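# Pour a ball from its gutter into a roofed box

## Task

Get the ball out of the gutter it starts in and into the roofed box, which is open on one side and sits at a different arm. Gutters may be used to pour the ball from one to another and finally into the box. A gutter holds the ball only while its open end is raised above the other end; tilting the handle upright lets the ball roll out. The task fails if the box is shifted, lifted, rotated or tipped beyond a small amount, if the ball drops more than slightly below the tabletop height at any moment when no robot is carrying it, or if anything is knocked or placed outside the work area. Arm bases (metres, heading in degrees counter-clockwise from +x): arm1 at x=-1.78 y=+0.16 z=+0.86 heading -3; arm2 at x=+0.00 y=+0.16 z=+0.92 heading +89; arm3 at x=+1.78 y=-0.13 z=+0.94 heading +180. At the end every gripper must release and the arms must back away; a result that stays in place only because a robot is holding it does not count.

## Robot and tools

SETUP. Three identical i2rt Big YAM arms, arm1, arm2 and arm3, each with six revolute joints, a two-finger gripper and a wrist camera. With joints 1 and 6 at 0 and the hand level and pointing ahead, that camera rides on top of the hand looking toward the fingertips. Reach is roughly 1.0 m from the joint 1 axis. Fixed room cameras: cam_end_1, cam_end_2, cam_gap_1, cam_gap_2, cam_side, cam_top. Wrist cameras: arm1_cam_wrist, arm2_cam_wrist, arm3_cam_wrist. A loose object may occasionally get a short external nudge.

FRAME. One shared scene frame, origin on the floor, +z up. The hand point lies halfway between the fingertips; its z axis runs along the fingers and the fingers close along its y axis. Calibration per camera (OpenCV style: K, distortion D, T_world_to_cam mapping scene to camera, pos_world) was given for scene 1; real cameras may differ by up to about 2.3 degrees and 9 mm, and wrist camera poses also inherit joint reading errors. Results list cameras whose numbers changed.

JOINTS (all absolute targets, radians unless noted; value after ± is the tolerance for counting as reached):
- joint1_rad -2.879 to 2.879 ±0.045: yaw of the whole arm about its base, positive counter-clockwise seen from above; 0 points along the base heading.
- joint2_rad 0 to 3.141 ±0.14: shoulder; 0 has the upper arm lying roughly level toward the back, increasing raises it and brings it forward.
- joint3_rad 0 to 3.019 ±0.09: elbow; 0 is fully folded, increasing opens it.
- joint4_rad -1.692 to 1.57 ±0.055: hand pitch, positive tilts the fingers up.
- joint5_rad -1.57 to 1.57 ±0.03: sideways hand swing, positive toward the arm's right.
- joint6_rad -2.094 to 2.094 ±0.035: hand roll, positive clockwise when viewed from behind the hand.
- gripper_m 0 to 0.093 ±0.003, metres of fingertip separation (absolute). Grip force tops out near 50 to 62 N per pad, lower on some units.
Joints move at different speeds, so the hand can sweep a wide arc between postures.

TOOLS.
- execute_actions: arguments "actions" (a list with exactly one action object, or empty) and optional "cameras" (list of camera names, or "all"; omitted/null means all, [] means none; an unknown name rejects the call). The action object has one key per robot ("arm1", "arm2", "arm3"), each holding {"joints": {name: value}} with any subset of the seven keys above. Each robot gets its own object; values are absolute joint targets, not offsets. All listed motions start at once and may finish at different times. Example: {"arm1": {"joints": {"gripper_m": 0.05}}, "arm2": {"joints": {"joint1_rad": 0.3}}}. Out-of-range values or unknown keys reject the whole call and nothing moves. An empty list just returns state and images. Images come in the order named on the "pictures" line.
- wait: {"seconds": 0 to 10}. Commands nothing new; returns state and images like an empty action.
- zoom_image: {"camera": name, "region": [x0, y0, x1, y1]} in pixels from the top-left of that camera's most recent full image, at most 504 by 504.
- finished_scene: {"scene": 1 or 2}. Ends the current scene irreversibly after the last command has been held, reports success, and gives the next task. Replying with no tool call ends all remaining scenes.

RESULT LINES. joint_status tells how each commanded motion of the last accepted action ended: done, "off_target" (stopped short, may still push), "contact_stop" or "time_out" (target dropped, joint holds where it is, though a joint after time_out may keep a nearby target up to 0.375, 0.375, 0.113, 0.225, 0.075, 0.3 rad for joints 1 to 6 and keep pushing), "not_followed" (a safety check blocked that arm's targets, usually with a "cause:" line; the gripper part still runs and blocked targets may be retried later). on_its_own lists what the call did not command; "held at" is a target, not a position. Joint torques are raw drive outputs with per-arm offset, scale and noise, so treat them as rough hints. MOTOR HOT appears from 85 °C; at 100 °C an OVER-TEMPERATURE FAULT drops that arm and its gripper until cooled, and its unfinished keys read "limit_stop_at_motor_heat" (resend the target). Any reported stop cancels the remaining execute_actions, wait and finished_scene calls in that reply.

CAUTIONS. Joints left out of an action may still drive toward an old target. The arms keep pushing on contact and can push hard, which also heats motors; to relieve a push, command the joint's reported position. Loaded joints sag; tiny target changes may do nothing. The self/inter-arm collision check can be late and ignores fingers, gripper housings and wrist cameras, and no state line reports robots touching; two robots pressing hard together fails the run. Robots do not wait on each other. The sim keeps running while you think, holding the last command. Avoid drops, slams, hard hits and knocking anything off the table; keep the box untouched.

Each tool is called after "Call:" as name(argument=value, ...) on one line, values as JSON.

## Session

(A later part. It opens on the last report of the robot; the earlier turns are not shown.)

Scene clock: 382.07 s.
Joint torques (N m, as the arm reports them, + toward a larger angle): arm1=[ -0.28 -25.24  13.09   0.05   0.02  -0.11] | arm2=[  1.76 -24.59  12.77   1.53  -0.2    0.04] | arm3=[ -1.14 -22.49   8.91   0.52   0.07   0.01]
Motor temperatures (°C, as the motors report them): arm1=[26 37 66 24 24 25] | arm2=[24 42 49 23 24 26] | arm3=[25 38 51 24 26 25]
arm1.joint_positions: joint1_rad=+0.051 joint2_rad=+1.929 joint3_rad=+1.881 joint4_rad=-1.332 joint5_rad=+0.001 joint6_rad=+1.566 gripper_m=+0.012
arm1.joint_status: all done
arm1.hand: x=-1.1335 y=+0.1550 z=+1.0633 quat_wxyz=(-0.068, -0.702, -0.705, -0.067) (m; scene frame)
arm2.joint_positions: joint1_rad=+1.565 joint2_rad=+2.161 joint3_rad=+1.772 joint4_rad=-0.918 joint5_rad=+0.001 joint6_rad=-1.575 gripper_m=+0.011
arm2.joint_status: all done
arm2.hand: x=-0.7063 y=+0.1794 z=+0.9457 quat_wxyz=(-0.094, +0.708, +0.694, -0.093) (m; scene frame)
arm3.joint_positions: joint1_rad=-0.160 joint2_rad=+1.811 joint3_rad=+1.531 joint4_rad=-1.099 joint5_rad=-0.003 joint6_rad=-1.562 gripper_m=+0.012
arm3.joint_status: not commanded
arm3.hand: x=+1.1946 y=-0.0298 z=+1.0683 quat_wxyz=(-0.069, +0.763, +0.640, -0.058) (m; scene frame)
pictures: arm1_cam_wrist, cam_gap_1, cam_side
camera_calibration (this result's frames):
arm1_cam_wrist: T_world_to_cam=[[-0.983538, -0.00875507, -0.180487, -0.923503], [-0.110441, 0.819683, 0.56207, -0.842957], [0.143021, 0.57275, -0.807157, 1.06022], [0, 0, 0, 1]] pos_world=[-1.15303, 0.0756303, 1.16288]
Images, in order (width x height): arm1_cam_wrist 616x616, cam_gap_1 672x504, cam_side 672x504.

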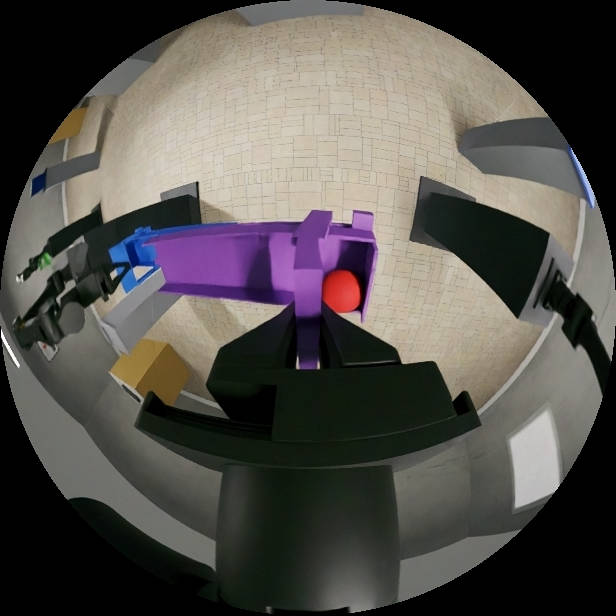

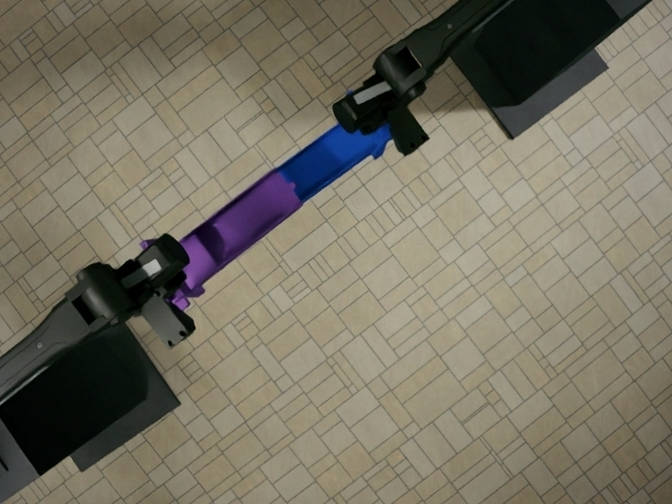

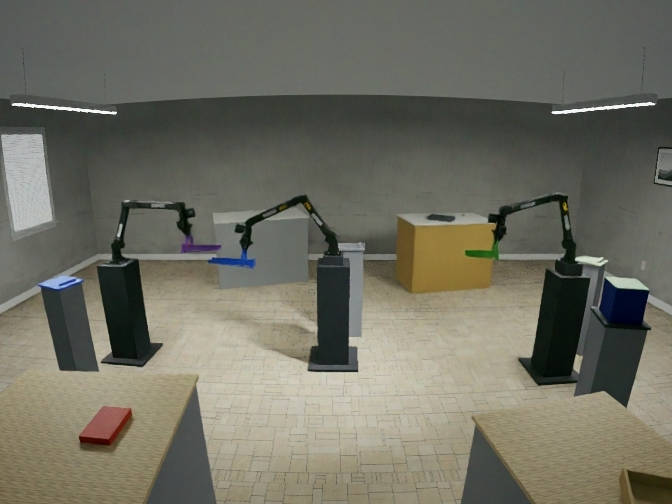

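Call:
execute_actions(actions=[{"arm1":{"joints":{"joint4_rad":-1.46}}}], cameras=["arm1_cam_wrist","arm2_cam_wrist","cam_side","cam_gap_1"])

Call:
wait(seconds=1.5)

Scene clock: 393.43 s.
Joint torques (N m, as the arm reports them, + toward a larger angle): arm1=[ -0.36 -24.95  12.94  -0.19   0.04  -0.1 ] | arm2=[  1.77 -24.58  12.76   1.54  -0.2    0.04] | arm3=[ -1.12 -22.49   8.91   0.53   0.09  -0.09]
Motor temperatures (°C, as the motors report them): arm1=[26 37 67 24 24 25] | arm2=[24 43 49 23 24 26] | arm3=[25 39 51 24 26 25]
arm1.joint_positions: joint1_rad=+0.051 joint2_rad=+1.929 joint3_rad=+1.881 joint4_rad=-1.450 joint5_rad=+0.001 joint6_rad=+1.566 gripper_m=+0.012
arm1.joint_status: all done
arm1.hand: x=-1.1623 y=+0.1550 z=+1.0595 quat_wxyz=(-0.026, -0.705, -0.708, -0.025) (m; scene frame)
arm2.joint_positions: joint1_rad=+1.565 joint2_rad=+2.161 joint3_rad=+1.772 joint4_rad=-0.918 joint5_rad=+0.001 joint6_rad=-1.575 gripper_m=+0.011
arm2.joint_status: not commanded
arm2.hand: x=-0.7063 y=+0.1794 z=+0.9457 quat_wxyz=(-0.094, +0.708, +0.694, -0.093) (m; scene frame)
arm3.joint_positions: joint1_rad=-0.160 joint2_rad=+1.811 joint3_rad=+1.531 joint4_rad=-1.099 joint5_rad=-0.003 joint6_rad=-1.562 gripper_m=+0.012
arm3.joint_status: not commanded
arm3.hand: x=+1.1946 y=-0.0298 z=+1.0683 quat_wxyz=(-0.069, +0.763, +0.640, -0.058) (m; scene frame)
pictures: arm1_cam_wrist, arm2_cam_wrist, cam_gap_1, cam_side
camera_calibration (this result's frames):
arm1_cam_wrist: T_world_to_cam=[[-0.997963, -0.00874389, -0.0631878, -1.09357], [-0.0433514, 0.819627, 0.571255, -0.775768], [0.0467955, 0.572831, -0.818337, 0.96125], [0, 0, 0, 1]] pos_world=[-1.16995, 0.0756444, 1.16069]
arm2_cam_wrist: T_world_to_cam=[[-0.96797, 0.0190051, 0.250346, -0.923438], [0.1602, 0.814517, 0.557582, -0.553032], [-0.193314, 0.579828, -0.791473, 0.632868], [0, 0, 0, 1]] pos_world=[-0.682922, 0.10105, 1.04044]
Images, in order (width x height): arm1_cam_wrist 616x616, arm2_cam_wrist 616x616, cam_gap_1 672x504, cam_side 672x504.

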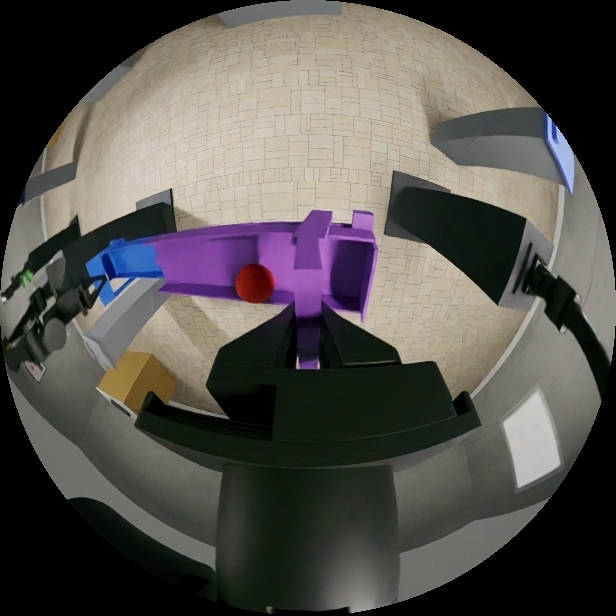

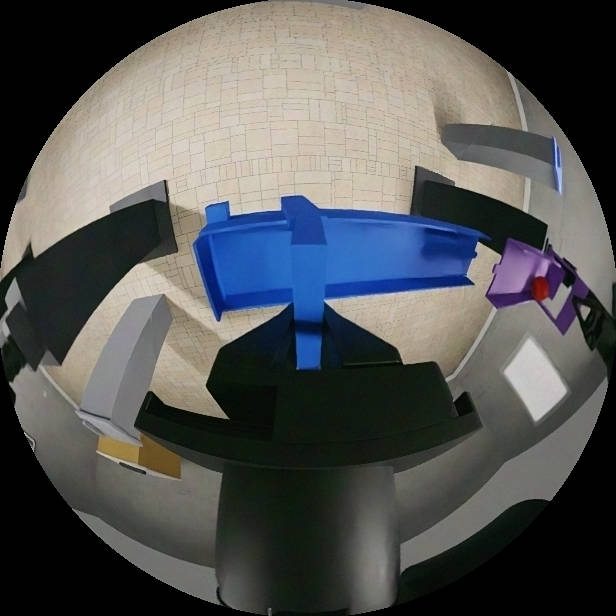

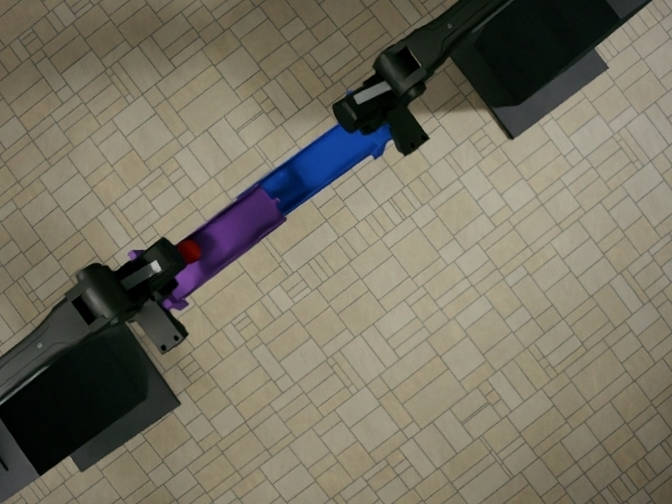

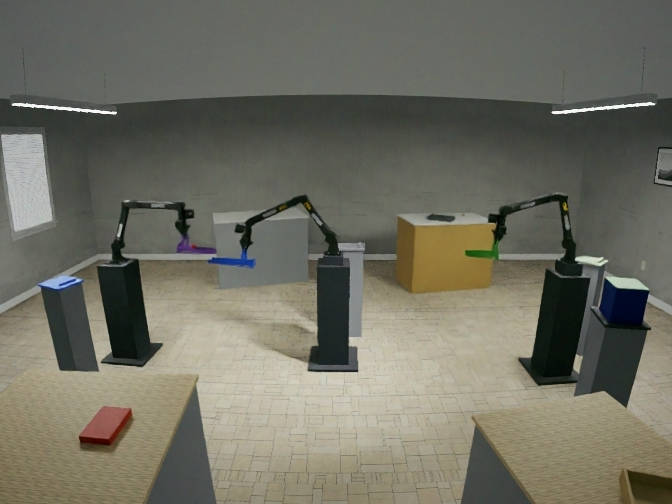

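Scene clock: 394.93 s.
Joint torques (N m, as the arm reports them, + toward a larger angle): arm1=[ -0.34 -24.95  12.91  -0.18   0.02  -0.09] | arm2=[  1.69 -24.21  12.82   1.46  -0.18   0.01] | arm3=[ -1.16 -22.5    8.94   0.64   0.12   0.02]
Motor temperatures (°C, as the motors report them): arm1=[26 37 67 24 24 25] | arm2=[24 43 49 23 24 26] | arm3=[25 39 51 24 26 25]
arm1.joint_positions: joint1_rad=+0.051 joint2_rad=+1.929 joint3_rad=+1.881 joint4_rad=-1.450 joint5_rad=+0.001 joint6_rad=+1.566 gripper_m=+0.012
arm1.joint_status: all done
arm1.hand: x=-1.1624 y=+0.1550 z=+1.0595 quat_wxyz=(-0.026, -0.705, -0.708, -0.025) (m; scene frame)
arm2.joint_positions: joint1_rad=+1.565 joint2_rad=+2.161 joint3_rad=+1.772 joint4_rad=-0.917 joint5_rad=+0.001 joint6_rad=-1.575 gripper_m=+0.011
arm2.joint_status: not commanded
arm2.hand: x=-0.7068 y=+0.1793 z=+0.9463 quat_wxyz=(-0.095, +0.708, +0.694, -0.093) (m; scene frame)
arm3.joint_positions: joint1_rad=-0.160 joint2_rad=+1.811 joint3_rad=+1.531 joint4_rad=-1.099 joint5_rad=-0.003 joint6_rad=-1.562 gripper_m=+0.012
arm3.joint_status: not commanded
arm3.hand: x=+1.1946 y=-0.0298 z=+1.0683 quat_wxyz=(-0.069, +0.763, +0.640, -0.058) (m; scene frame)
wait: 1.50 s; at rest by 0.27 s
pictures: arm1_cam_wrist, arm2_cam_wrist, arm3_cam_wrist, cam_end_1, cam_end_2, cam_gap_1, cam_gap_2, cam_side, cam_top
camera_calibration (this result's frames):
arm1_cam_wrist: T_world_to_cam=[[-0.997987, -0.00874387, -0.0628071, -1.09409], [-0.0431335, 0.819627, 0.571272, -0.775533], [0.0464833, 0.572831, -0.818354, 0.960905], [0, 0, 0, 1]] pos_world=[-1.17001, 0.0756445, 1.16068]
arm2_cam_wrist: T_world_to_cam=[[-0.967387, 0.019374, 0.252563, -0.925773], [0.161703, 0.814704, 0.556875, -0.551565], [-0.194975, 0.579553, -0.791267, 0.631985], [0, 0, 0, 1]] pos_world=[-0.683169, 0.10103, 1.04104]
arm3_cam_wrist: T_world_to_cam=[[-0.967402, 0.183614, 0.174411, 0.975258], [0.251202, 0.783073, 0.568941, -0.876989], [-0.0321112, 0.594207, -0.803671, 1.03615], [0, 0, 0, 1]] pos_world=[1.19704, -0.10801, 1.16158]
Images, in order (width x height): arm1_cam_wrist 616x616, arm2_cam_wrist 616x616, arm3_cam_wrist 616x616, cam_end_1 672x504, cam_end_2 672x504, cam_gap_1 672x504, cam_gap_2 672x504, cam_side 672x504, cam_top 672x504.

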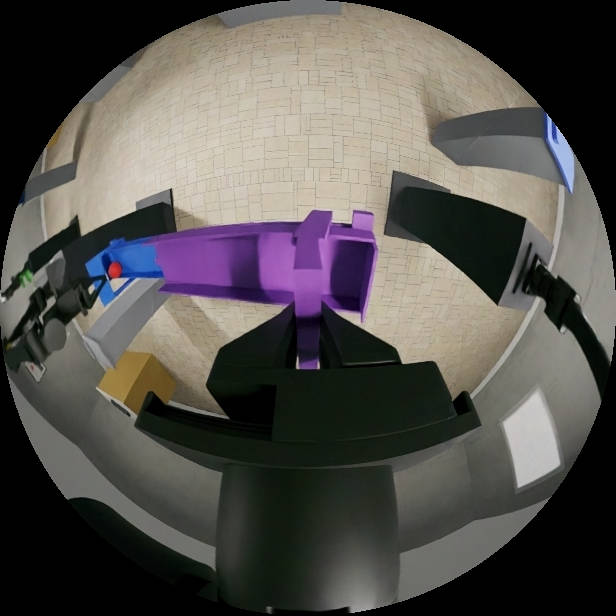

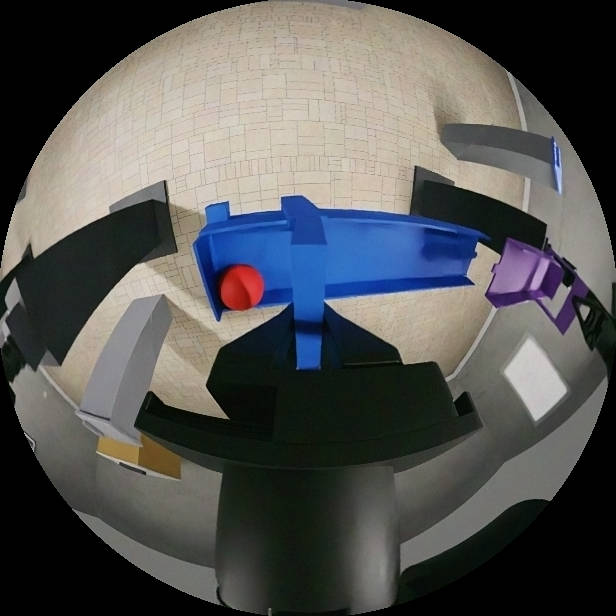

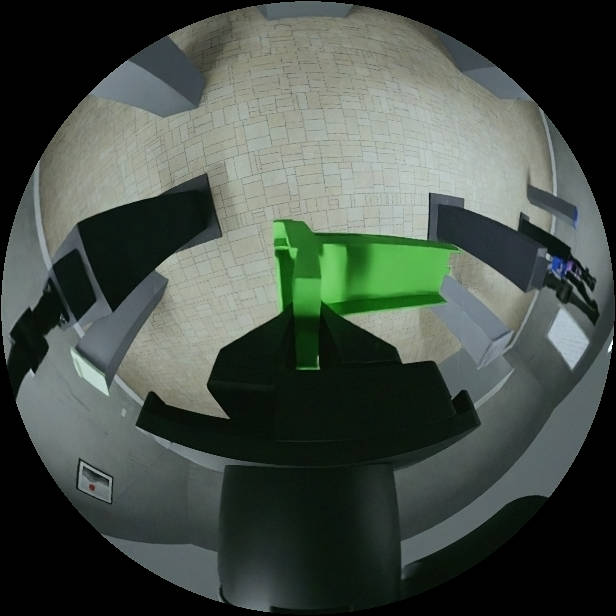

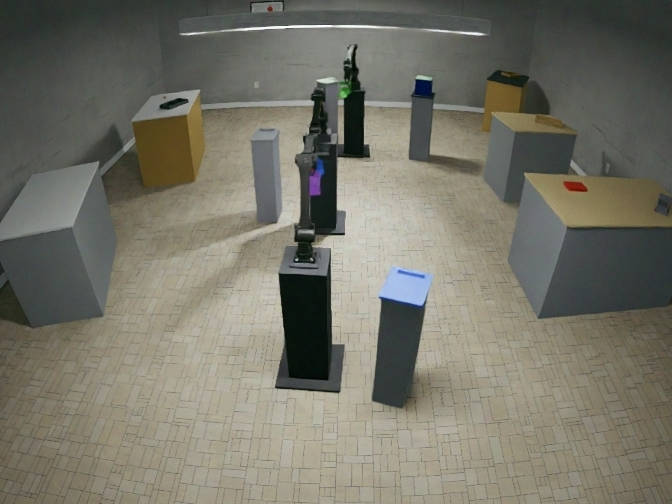

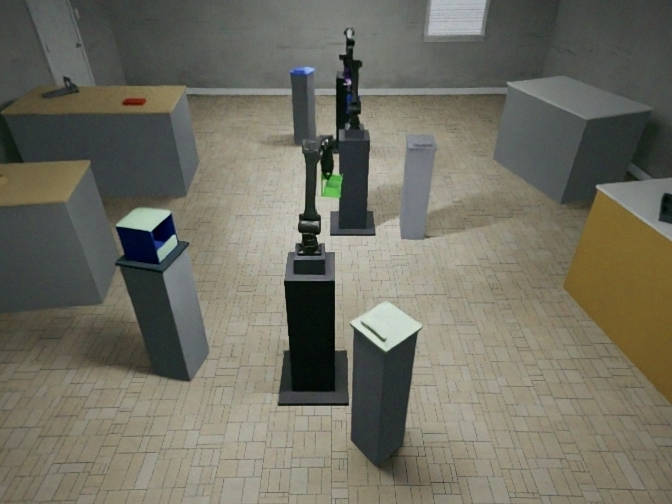

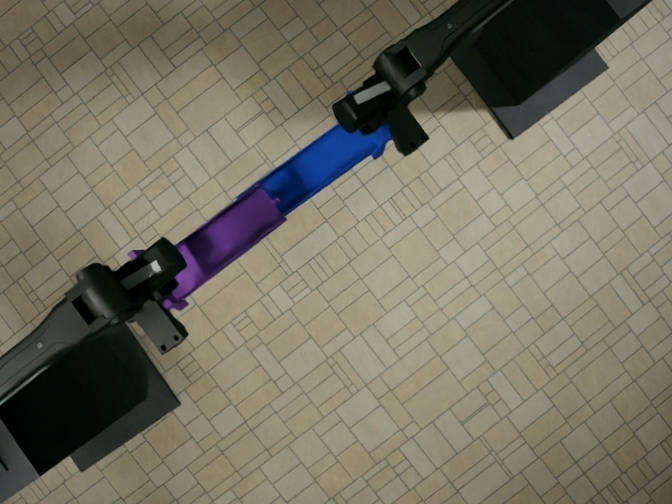

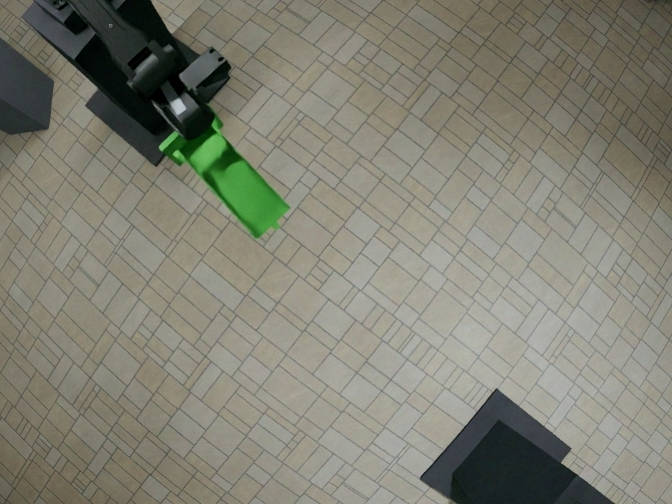

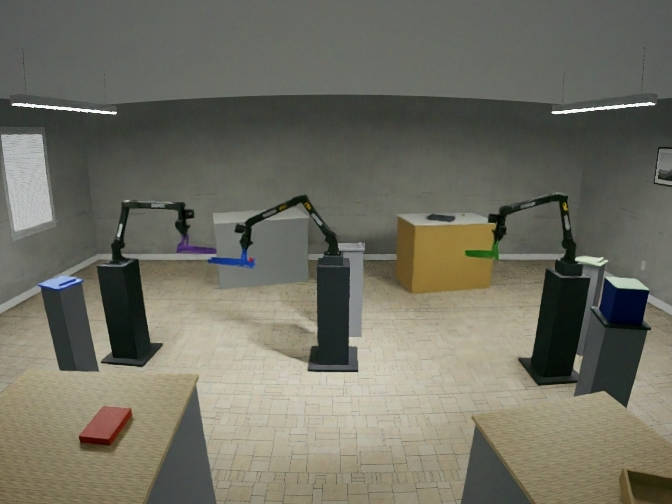

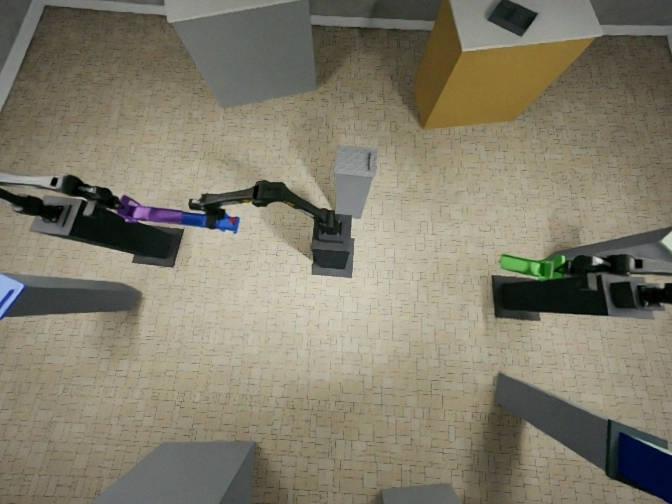

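Call:
execute_actions(actions=[{"arm1":{"joints":{"joint4_rad":-1.15,"joint2_rad":1.80}}}], cameras=[])

Call:
execute_actions(actions=[{"arm1":{"joints":{"joint1_rad":-2.079,"joint6_rad":-0.194,"joint5_rad":-0.205}},"arm2":{"joints":{"joint4_rad":-0.70,"joint2_rad":2.0}}}], cameras=["arm2_cam_wrist","cam_side","cam_end_1"])

Scene clock: 402.40 s.
Joint torques (N m, as the arm reports them, + toward a larger angle): arm1=[ -0.43 -21.32  12.31   1.7    0.02  -0.13] | arm2=[  1.81 -24.53  12.77   1.46  -0.18   0.03] | arm3=[ -0.83 -23.26   8.82   0.42   0.13   0.  ]
Motor temperatures (°C, as the motors report them): arm1=[26 37 67 24 24 25] | arm2=[24 43 49 23 24 26] | arm3=[25 39 51 24 26 25]
arm1.joint_positions: joint1_rad=+0.051 joint2_rad=+1.804 joint3_rad=+1.897 joint4_rad=-1.176 joint5_rad=+0.001 joint6_rad=+1.566 gripper_m=+0.012
arm1.joint_status: all done
arm1.hand: x=-1.1089 y=+0.1550 z=+1.1634 quat_wxyz=(-0.172, -0.685, -0.688, -0.170) (m; scene frame)
arm2.joint_positions: joint1_rad=+1.565 joint2_rad=+2.161 joint3_rad=+1.772 joint4_rad=-0.917 joint5_rad=+0.001 joint6_rad=-1.575 gripper_m=+0.011
arm2.joint_status: not commanded
arm2.hand: x=-0.7068 y=+0.1793 z=+0.9463 quat_wxyz=(-0.095, +0.708, +0.694, -0.093) (m; scene frame)
arm3.joint_positions: joint1_rad=-0.160 joint2_rad=+1.811 joint3_rad=+1.531 joint4_rad=-1.099 joint5_rad=-0.003 joint6_rad=-1.562 gripper_m=+0.012
arm3.joint_status: not commanded
arm3.hand: x=+1.1946 y=-0.0298 z=+1.0683 quat_wxyz=(-0.069, +0.763, +0.640, -0.058) (m; scene frame)
pictures: none
No camera images: the call's "cameras" was empty. Leave "cameras" out to get every camera's image.

Scene clock: 404.80 s.
Joint torques (N m, as the arm reports them, + toward a larger angle): arm1=[ -0.34 -23.94  12.27   1.2   -0.36  -0.19] | arm2=[  1.77 -21.11  13.94   2.4   -0.17   0.06] | arm3=[ -0.67 -22.52   8.98   0.53   0.05  -0.04]
Motor temperatures (°C, as the motors report them): arm1=[26 37 67 24 24 25] | arm2=[24 43 50 23 24 26] | arm3=[25 39 51 24 26 25]
arm1.joint_positions: joint1_rad=-2.083 joint2_rad=+1.828 joint3_rad=+1.897 joint4_rad=-1.159 joint5_rad=-0.200 joint6_rad=-0.189 gripper_m=+0.012
arm1.joint_status: all done
arm1.hand: x=-2.1132 y=-0.4342 z=+1.1528 quat_wxyz=(-0.183, -0.785, -0.564, +0.179) (m; scene frame)
arm2.joint_positions: joint1_rad=+1.565 joint2_rad=+1.997 joint3_rad=+1.772 joint4_rad=-0.726 joint5_rad=+0.001 joint6_rad=-1.575 gripper_m=+0.011
arm2.joint_status: all done
arm2.hand: x=-0.7552 y=+0.1808 z=+1.0829 quat_wxyz=(-0.219, +0.680, +0.666, -0.214) (m; scene frame)
arm3.joint_positions: joint1_rad=-0.160 joint2_rad=+1.811 joint3_rad=+1.531 joint4_rad=-1.099 joint5_rad=-0.003 joint6_rad=-1.562 gripper_m=+0.012
arm3.joint_status: not commanded
arm3.hand: x=+1.1946 y=-0.0298 z=+1.0683 quat_wxyz=(-0.069, +0.763, +0.640, -0.058) (m; scene frame)
pictures: arm2_cam_wrist, cam_end_1, cam_side
camera_calibration (this result's frames):
arm2_cam_wrist: T_world_to_cam=[[-0.819423, 0.0166799, 0.572947, -1.24183], [0.346945, 0.810102, 0.472613, -0.389035], [-0.456262, 0.586051, -0.669603, 0.399499], [0, 0, 0, 1]] pos_world=[-0.700337, 0.101745, 1.16287]
Images, in order (width x height): arm2_cam_wrist 616x616, cam_end_1 672x504, cam_side 672x504.

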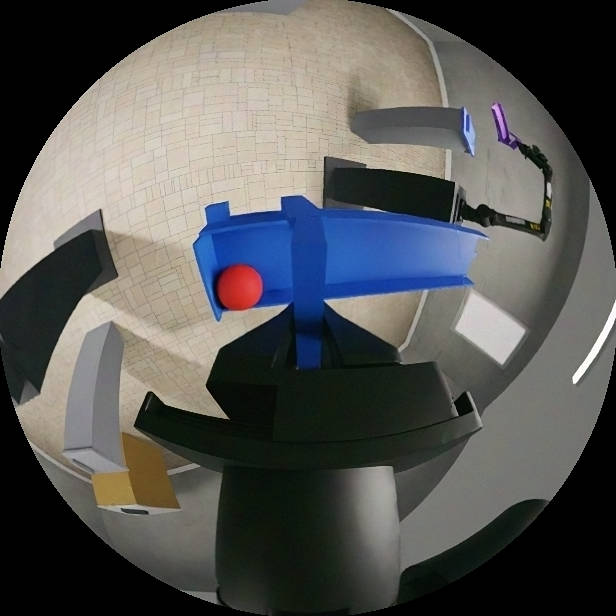

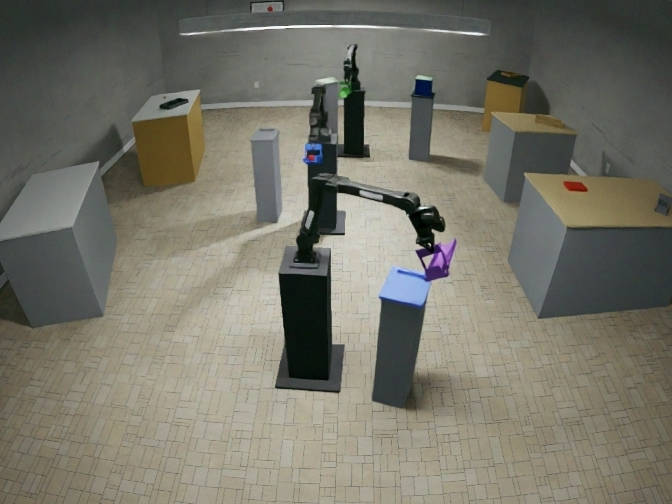

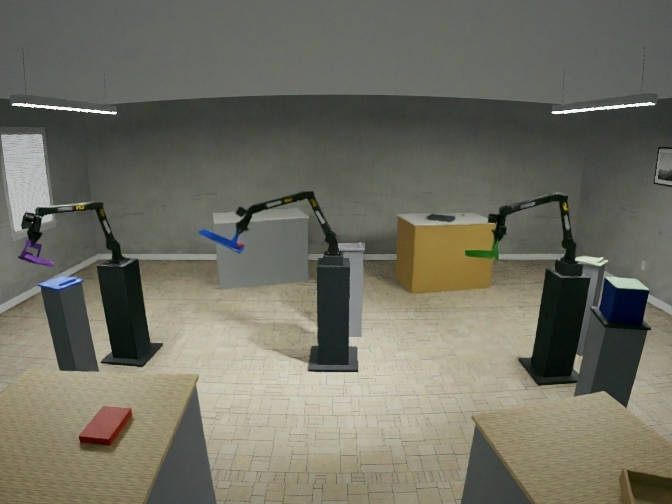

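Call:
execute_actions(actions=[{"arm1":{"joints":{"joint2_rad":1.76,"joint3_rad":1.66,"joint4_rad":-1.30}},"arm2":{"joints":{"joint2_rad":1.80,"joint3_rad":1.61,"joint4_rad":-0.79}}}], cameras=["arm1_cam_wrist","cam_end_1"])

Call:
execute_actions(actions=[{"arm1":{"joints":{"joint2_rad":1.88}},"arm2":{"joints":{"joint1_rad":0.0}}}], cameras=["arm1_cam_wrist","arm2_cam_wrist","cam_end_1","cam_top"])

Scene clock: 418.33 s.
Joint torques (N m, as the arm reports them, + toward a larger angle): arm1=[ -0.52 -20.91   8.42   0.18  -0.34  -0.2 ] | arm2=[  1.76 -20.04  13.07   1.29  -0.17   0.06] | arm3=[ -1.25 -22.53   8.99   0.42   0.02  -0.02]
Motor temperatures (°C, as the motors report them): arm1=[26 37 66 24 24 25] | arm2=[24 42 50 24 24 26] | arm3=[25 39 51 24 26 25]
arm1.joint_positions: joint1_rad=-2.083 joint2_rad=+1.774 joint3_rad=+1.653 joint4_rad=-1.295 joint5_rad=-0.201 joint6_rad=-0.190 gripper_m=+0.012
arm1.joint_status: all done
arm1.hand: x=-2.0620 y=-0.3534 z=+1.0641 quat_wxyz=(-0.123, -0.815, -0.565, +0.031) (m; scene frame)
arm2.joint_positions: joint1_rad=+1.565 joint2_rad=+1.816 joint3_rad=+1.589 joint4_rad=-0.790 joint5_rad=+0.001 joint6_rad=-1.575 gripper_m=+0.011
arm2.joint_status: all done
arm2.hand: x=-0.6807 y=+0.1791 z=+1.1070 quat_wxyz=(-0.196, +0.687, +0.673, -0.192) (m; scene frame)
arm3.joint_positions: joint1_rad=-0.160 joint2_rad=+1.811 joint3_rad=+1.531 joint4_rad=-1.099 joint5_rad=-0.003 joint6_rad=-1.562 gripper_m=+0.012
arm3.joint_status: not commanded
arm3.hand: x=+1.1946 y=-0.0298 z=+1.0683 quat_wxyz=(-0.069, +0.763, +0.640, -0.058) (m; scene frame)
pictures: arm1_cam_wrist, cam_end_1
camera_calibration (this result's frames):
arm1_cam_wrist: T_world_to_cam=[[-0.931502, 0.329209, -0.154681, -1.64168], [0.245369, 0.882646, 0.400912, 0.398166], [0.268512, 0.335496, -0.902964, 1.76175], [0, 0, 0, 1]] pos_world=[-2.09997, -0.402045, 1.17723]
Images, in order (width x height): arm1_cam_wrist 616x616, cam_end_1 672x504.

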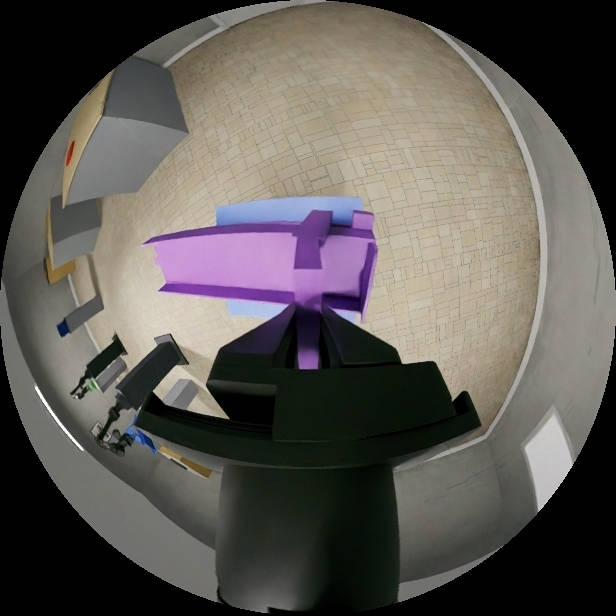

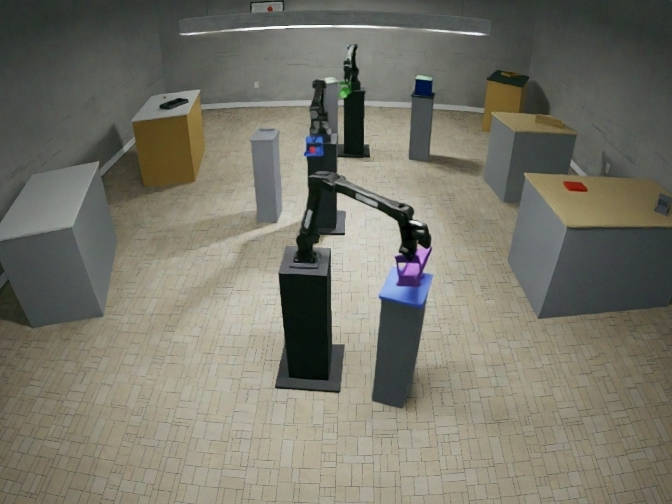

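Scene clock: 420.40 s.
Joint torques (N m, as the arm reports them, + toward a larger angle): arm1=[ -0.48 -23.62   8.08  -0.01  -0.36  -0.2 ] | arm2=[  2.51 -19.96  13.1    1.3   -0.21   0.05] | arm3=[ -1.21 -22.05   8.92   0.6    0.09   0.02]
Motor temperatures (°C, as the motors report them): arm1=[26 37 65 24 24 25] | arm2=[24 42 50 24 24 26] | arm3=[25 39 51 24 26 25]
arm1.joint_positions: joint1_rad=-2.083 joint2_rad=+1.903 joint3_rad=+1.653 joint4_rad=-1.295 joint5_rad=-0.201 joint6_rad=-0.190 gripper_m=+0.012
arm1.joint_status: all done
arm1.hand: x=-2.0644 y=-0.3573 z=+0.9914 quat_wxyz=(-0.097, -0.821, -0.561, -0.028) (m; scene frame)
arm2.joint_positions: joint1_rad=-0.003 joint2_rad=+1.816 joint3_rad=+1.589 joint4_rad=-0.790 joint5_rad=+0.002 joint6_rad=-1.574 gripper_m=+0.011
arm2.joint_status: all done
arm2.hand: x=+0.0151 y=+0.8434 z=+1.1044 quat_wxyz=(-0.272, +0.962, -0.009, +0.004) (m; scene frame)
arm3.joint_positions: joint1_rad=-0.160 joint2_rad=+1.811 joint3_rad=+1.531 joint4_rad=-1.099 joint5_rad=-0.003 joint6_rad=-1.562 gripper_m=+0.012
arm3.joint_status: not commanded
arm3.hand: x=+1.1946 y=-0.0298 z=+1.0683 quat_wxyz=(-0.069, +0.763, +0.640, -0.058) (m; scene frame)
pictures: arm1_cam_wrist, arm2_cam_wrist, cam_end_1, cam_top
camera_calibration (this result's frames):
arm1_cam_wrist: T_world_to_cam=[[-0.919861, 0.347632, -0.181679, -1.59656], [0.213845, 0.832747, 0.510689, 0.239609], [0.328825, 0.430912, -0.840351, 1.79454], [0, 0, 0, 1]] pos_world=[-2.10994, -0.417804, 1.09561]
arm2_cam_wrist: T_world_to_cam=[[0.015392, 0.857955, 0.513494, -1.29052], [0.81054, -0.311418, 0.496028, -0.290211], [0.585481, 0.408572, -0.700201, 0.544801], [0, 0, 0, 1]] pos_world=[-0.0638789, 0.794237, 1.18809]
Images, in order (width x height): arm1_cam_wrist 616x616, arm2_cam_wrist 616x616, cam_end_1 672x504, cam_top 672x504.

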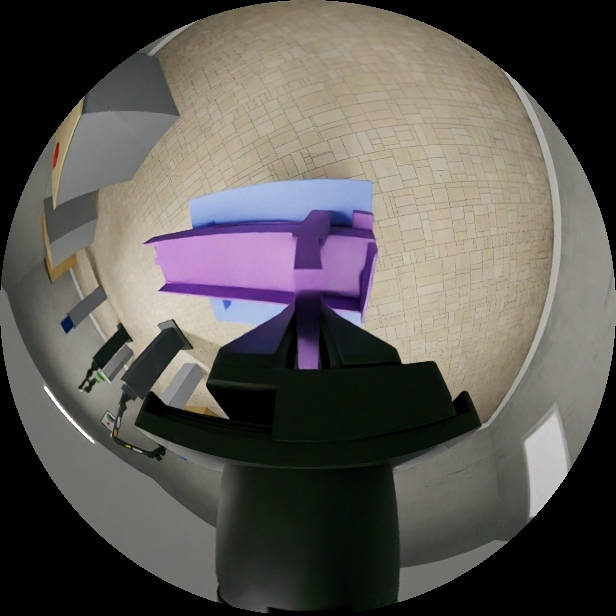

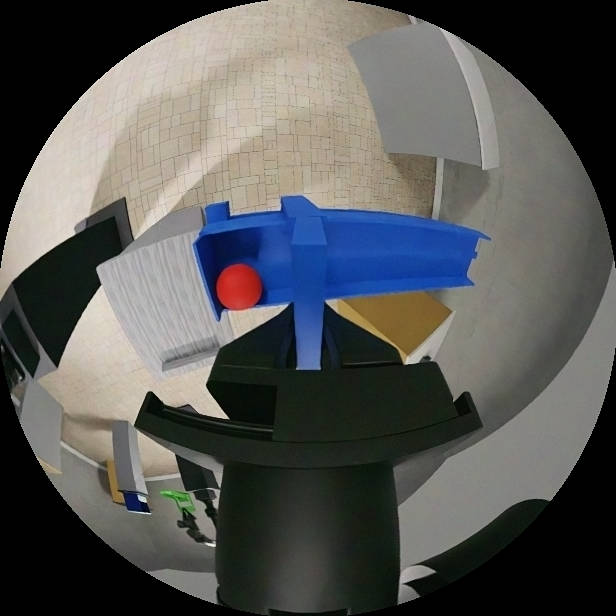

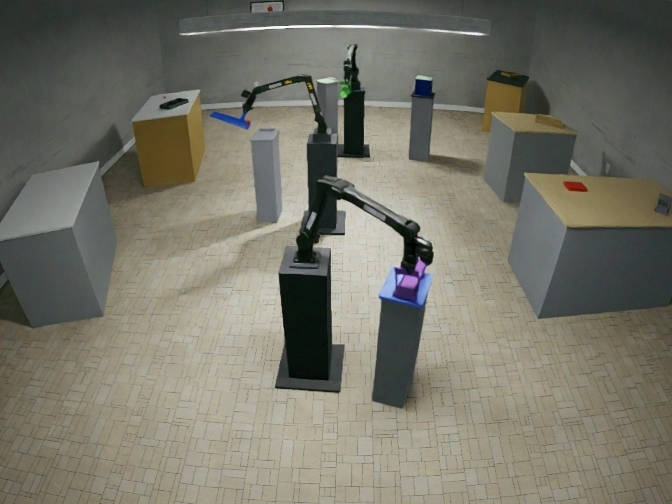

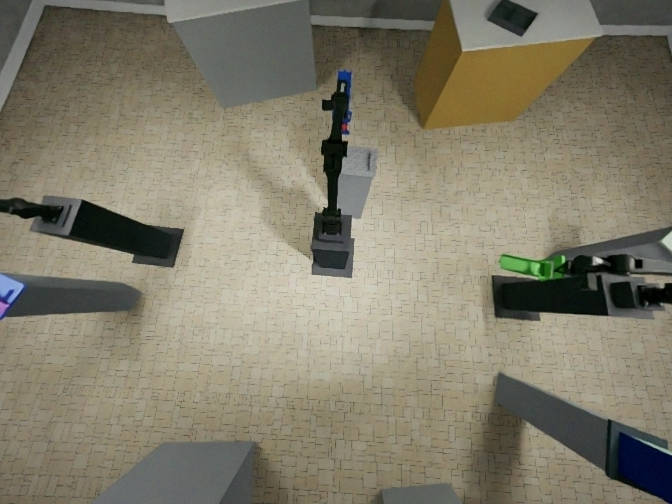

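Call:
execute_actions(actions=[{"arm1":{"joints":{"joint2_rad":1.945}},"arm2":{"joints":{"joint1_rad":-1.0}},"arm3":{"joints":{"joint1_rad":0.20,"joint2_rad":2.09,"joint3_rad":1.74,"joint4_rad":-0.85}}}], cameras=["cam_end_1","cam_top"])

Call:
execute_actions(actions=[{"arm1":{"joints":{"gripper_m":0.07}},"arm2":{"joints":{"joint1_rad":-1.715}}}], cameras=["arm1_cam_wrist","arm2_cam_wrist","cam_gap_2","cam_side"])

Scene clock: 441.53 s.
Joint torques (N m, as the arm reports them, + toward a larger angle): arm1=[ -0.4  -19.44   8.02   0.     0.04  -0.21] | arm2=[  1.37 -19.8   13.14   1.3   -0.14   0.04] | arm3=[  0.53 -27.48   9.85   1.    -0.01  -0.04]
Motor temperatures (°C, as the motors report them): arm1=[26 37 57 24 24 25] | arm2=[24 41 50 23 24 25] | arm3=[25 40 51 24 26 25]
arm1.joint_positions: joint1_rad=-2.083 joint2_rad=+1.926 joint3_rad=+1.653 joint4_rad=-1.296 joint5_rad=-0.210 joint6_rad=-0.190 gripper_m=+0.012
arm1.joint_status: all done
arm1.hand: x=-2.0630 y=-0.3577 z=+0.9790 quat_wxyz=(-0.096, -0.822, -0.560, -0.040) (m; scene frame)
arm2.joint_positions: joint1_rad=-0.994 joint2_rad=+1.816 joint3_rad=+1.589 joint4_rad=-0.790 joint5_rad=+0.000 joint6_rad=-1.573 gripper_m=+0.011
arm2.joint_status: all done
arm2.hand: x=+0.5778 y=+0.5235 z=+1.1045 quat_wxyz=(-0.238, +0.842, -0.465, +0.132) (m; scene frame)
arm3.joint_positions: joint1_rad=+0.193 joint2_rad=+2.125 joint3_rad=+1.708 joint4_rad=-0.859 joint5_rad=-0.001 joint6_rad=-1.563 gripper_m=+0.012
arm3.joint_status: all done
arm3.hand: x=+1.0925 y=-0.2575 z=+0.9578 quat_wxyz=(-0.088, +0.634, +0.760, -0.109) (m; scene frame)
pictures: cam_end_1, cam_top
Images, in order (width x height): cam_end_1 672x504, cam_top 672x504.

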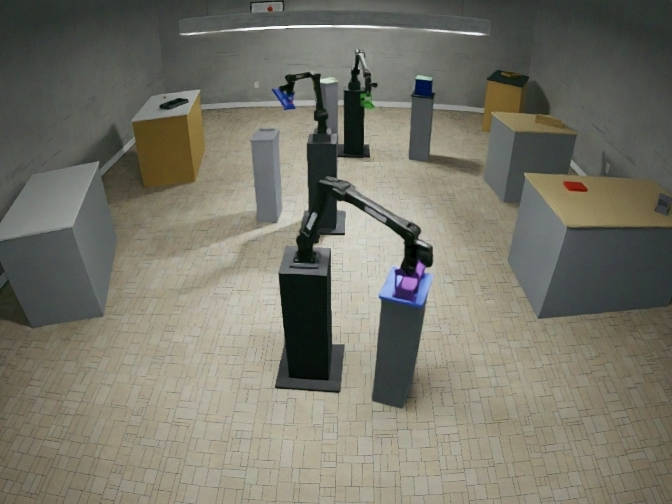

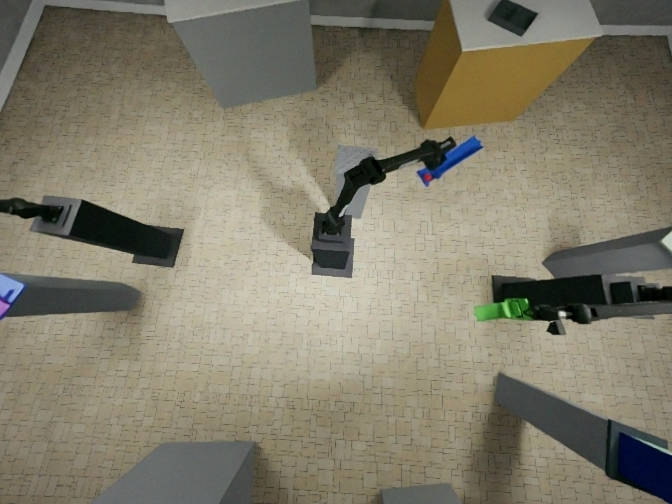

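Scene clock: 443.50 s.
Joint torques (N m, as the arm reports them, + toward a larger angle): arm1=[ -0.46 -19.69   7.96  -0.03  -0.08  -0.19] | arm2=[  1.52 -19.77  13.13   1.28  -0.11   0.02] | arm3=[  0.73 -27.97   9.81   1.06  -0.09  -0.02]
Motor temperatures (°C, as the motors report them): arm1=[26 37 57 24 24 25] | arm2=[24 41 50 23 24 25] | arm3=[25 40 51 24 26 25]
arm1.joint_positions: joint1_rad=-2.083 joint2_rad=+1.928 joint3_rad=+1.653 joint4_rad=-1.296 joint5_rad=-0.207 joint6_rad=-0.190 gripper_m=+0.070
arm1.joint_status: all done
arm1.hand: x=-2.0634 y=-0.3574 z=+0.9774 quat_wxyz=(-0.095, -0.822, -0.560, -0.041) (m; scene frame)
arm2.joint_positions: joint1_rad=-1.710 joint2_rad=+1.816 joint3_rad=+1.589 joint4_rad=-0.790 joint5_rad=-0.002 joint6_rad=-1.572 gripper_m=+0.011
arm2.joint_status: all done
arm2.hand: x=+0.6730 y=+0.0557 z=+1.1056 quat_wxyz=(-0.177, +0.626, -0.731, +0.208) (m; scene frame)
arm3.joint_positions: joint1_rad=+0.193 joint2_rad=+2.125 joint3_rad=+1.708 joint4_rad=-0.859 joint5_rad=-0.001 joint6_rad=-1.563 gripper_m=+0.012
arm3.joint_status: not commanded
arm3.hand: x=+1.0925 y=-0.2575 z=+0.9578 quat_wxyz=(-0.088, +0.634, +0.760, -0.109) (m; scene frame)
pictures: arm1_cam_wrist, arm2_cam_wrist, cam_gap_2, cam_side
camera_calibration (this result's frames):
arm1_cam_wrist: T_world_to_cam=[[-0.916352, 0.351155, -0.192326, -1.57918], [0.203946, 0.822769, 0.530526, 0.203238], [0.344537, 0.446924, -0.825562, 1.80615], [0, 0, 0, 1]] pos_world=[-2.11082, -0.419894, 1.07955]
arm2_cam_wrist: T_world_to_cam=[[0.847117, -0.131207, 0.514954, -1.13167], [-0.419111, -0.760725, 0.495624, -0.216308], [0.326709, -0.635674, -0.699414, 0.713735], [0, 0, 0, 1]] pos_world=[0.634813, 0.140669, 1.18916]
Images, in order (width x height): arm1_cam_wrist 616x616, arm2_cam_wrist 616x616, cam_gap_2 672x504, cam_side 672x504.

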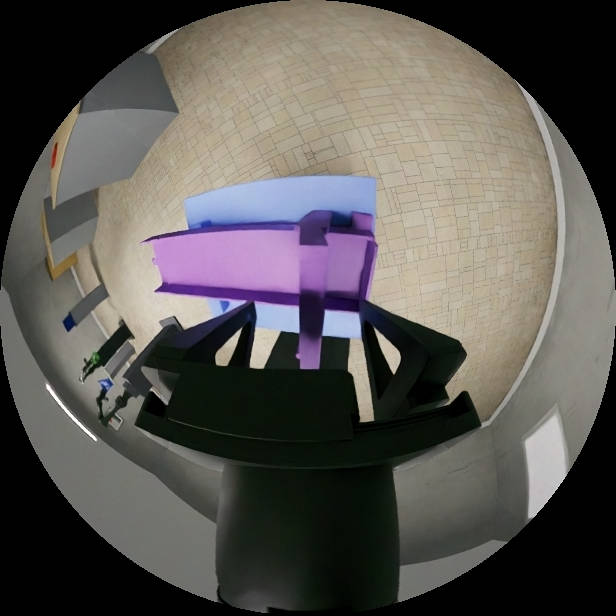

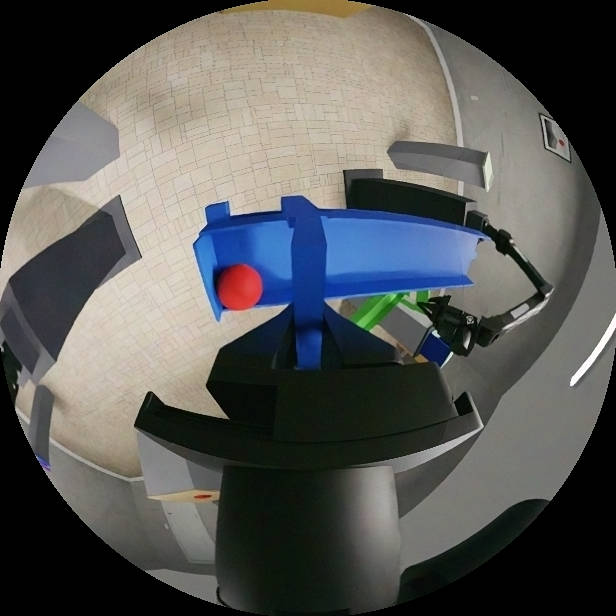

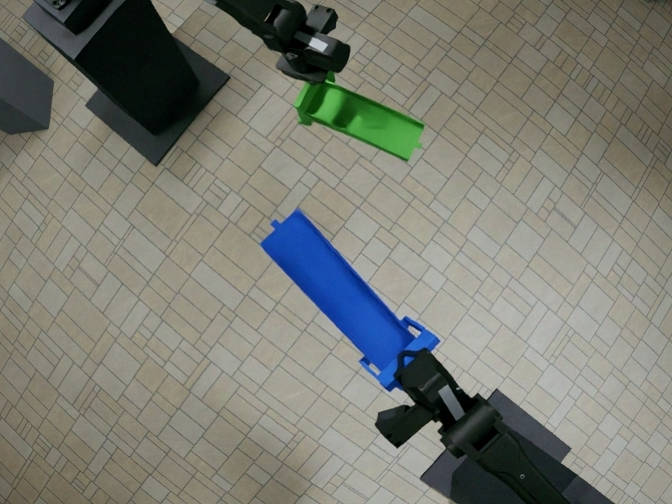

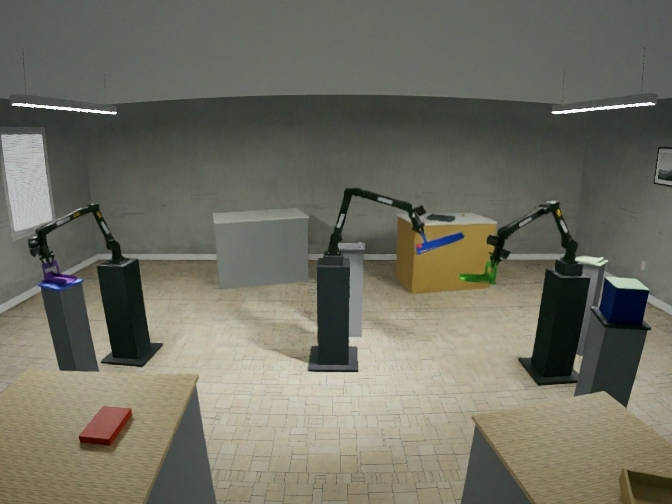

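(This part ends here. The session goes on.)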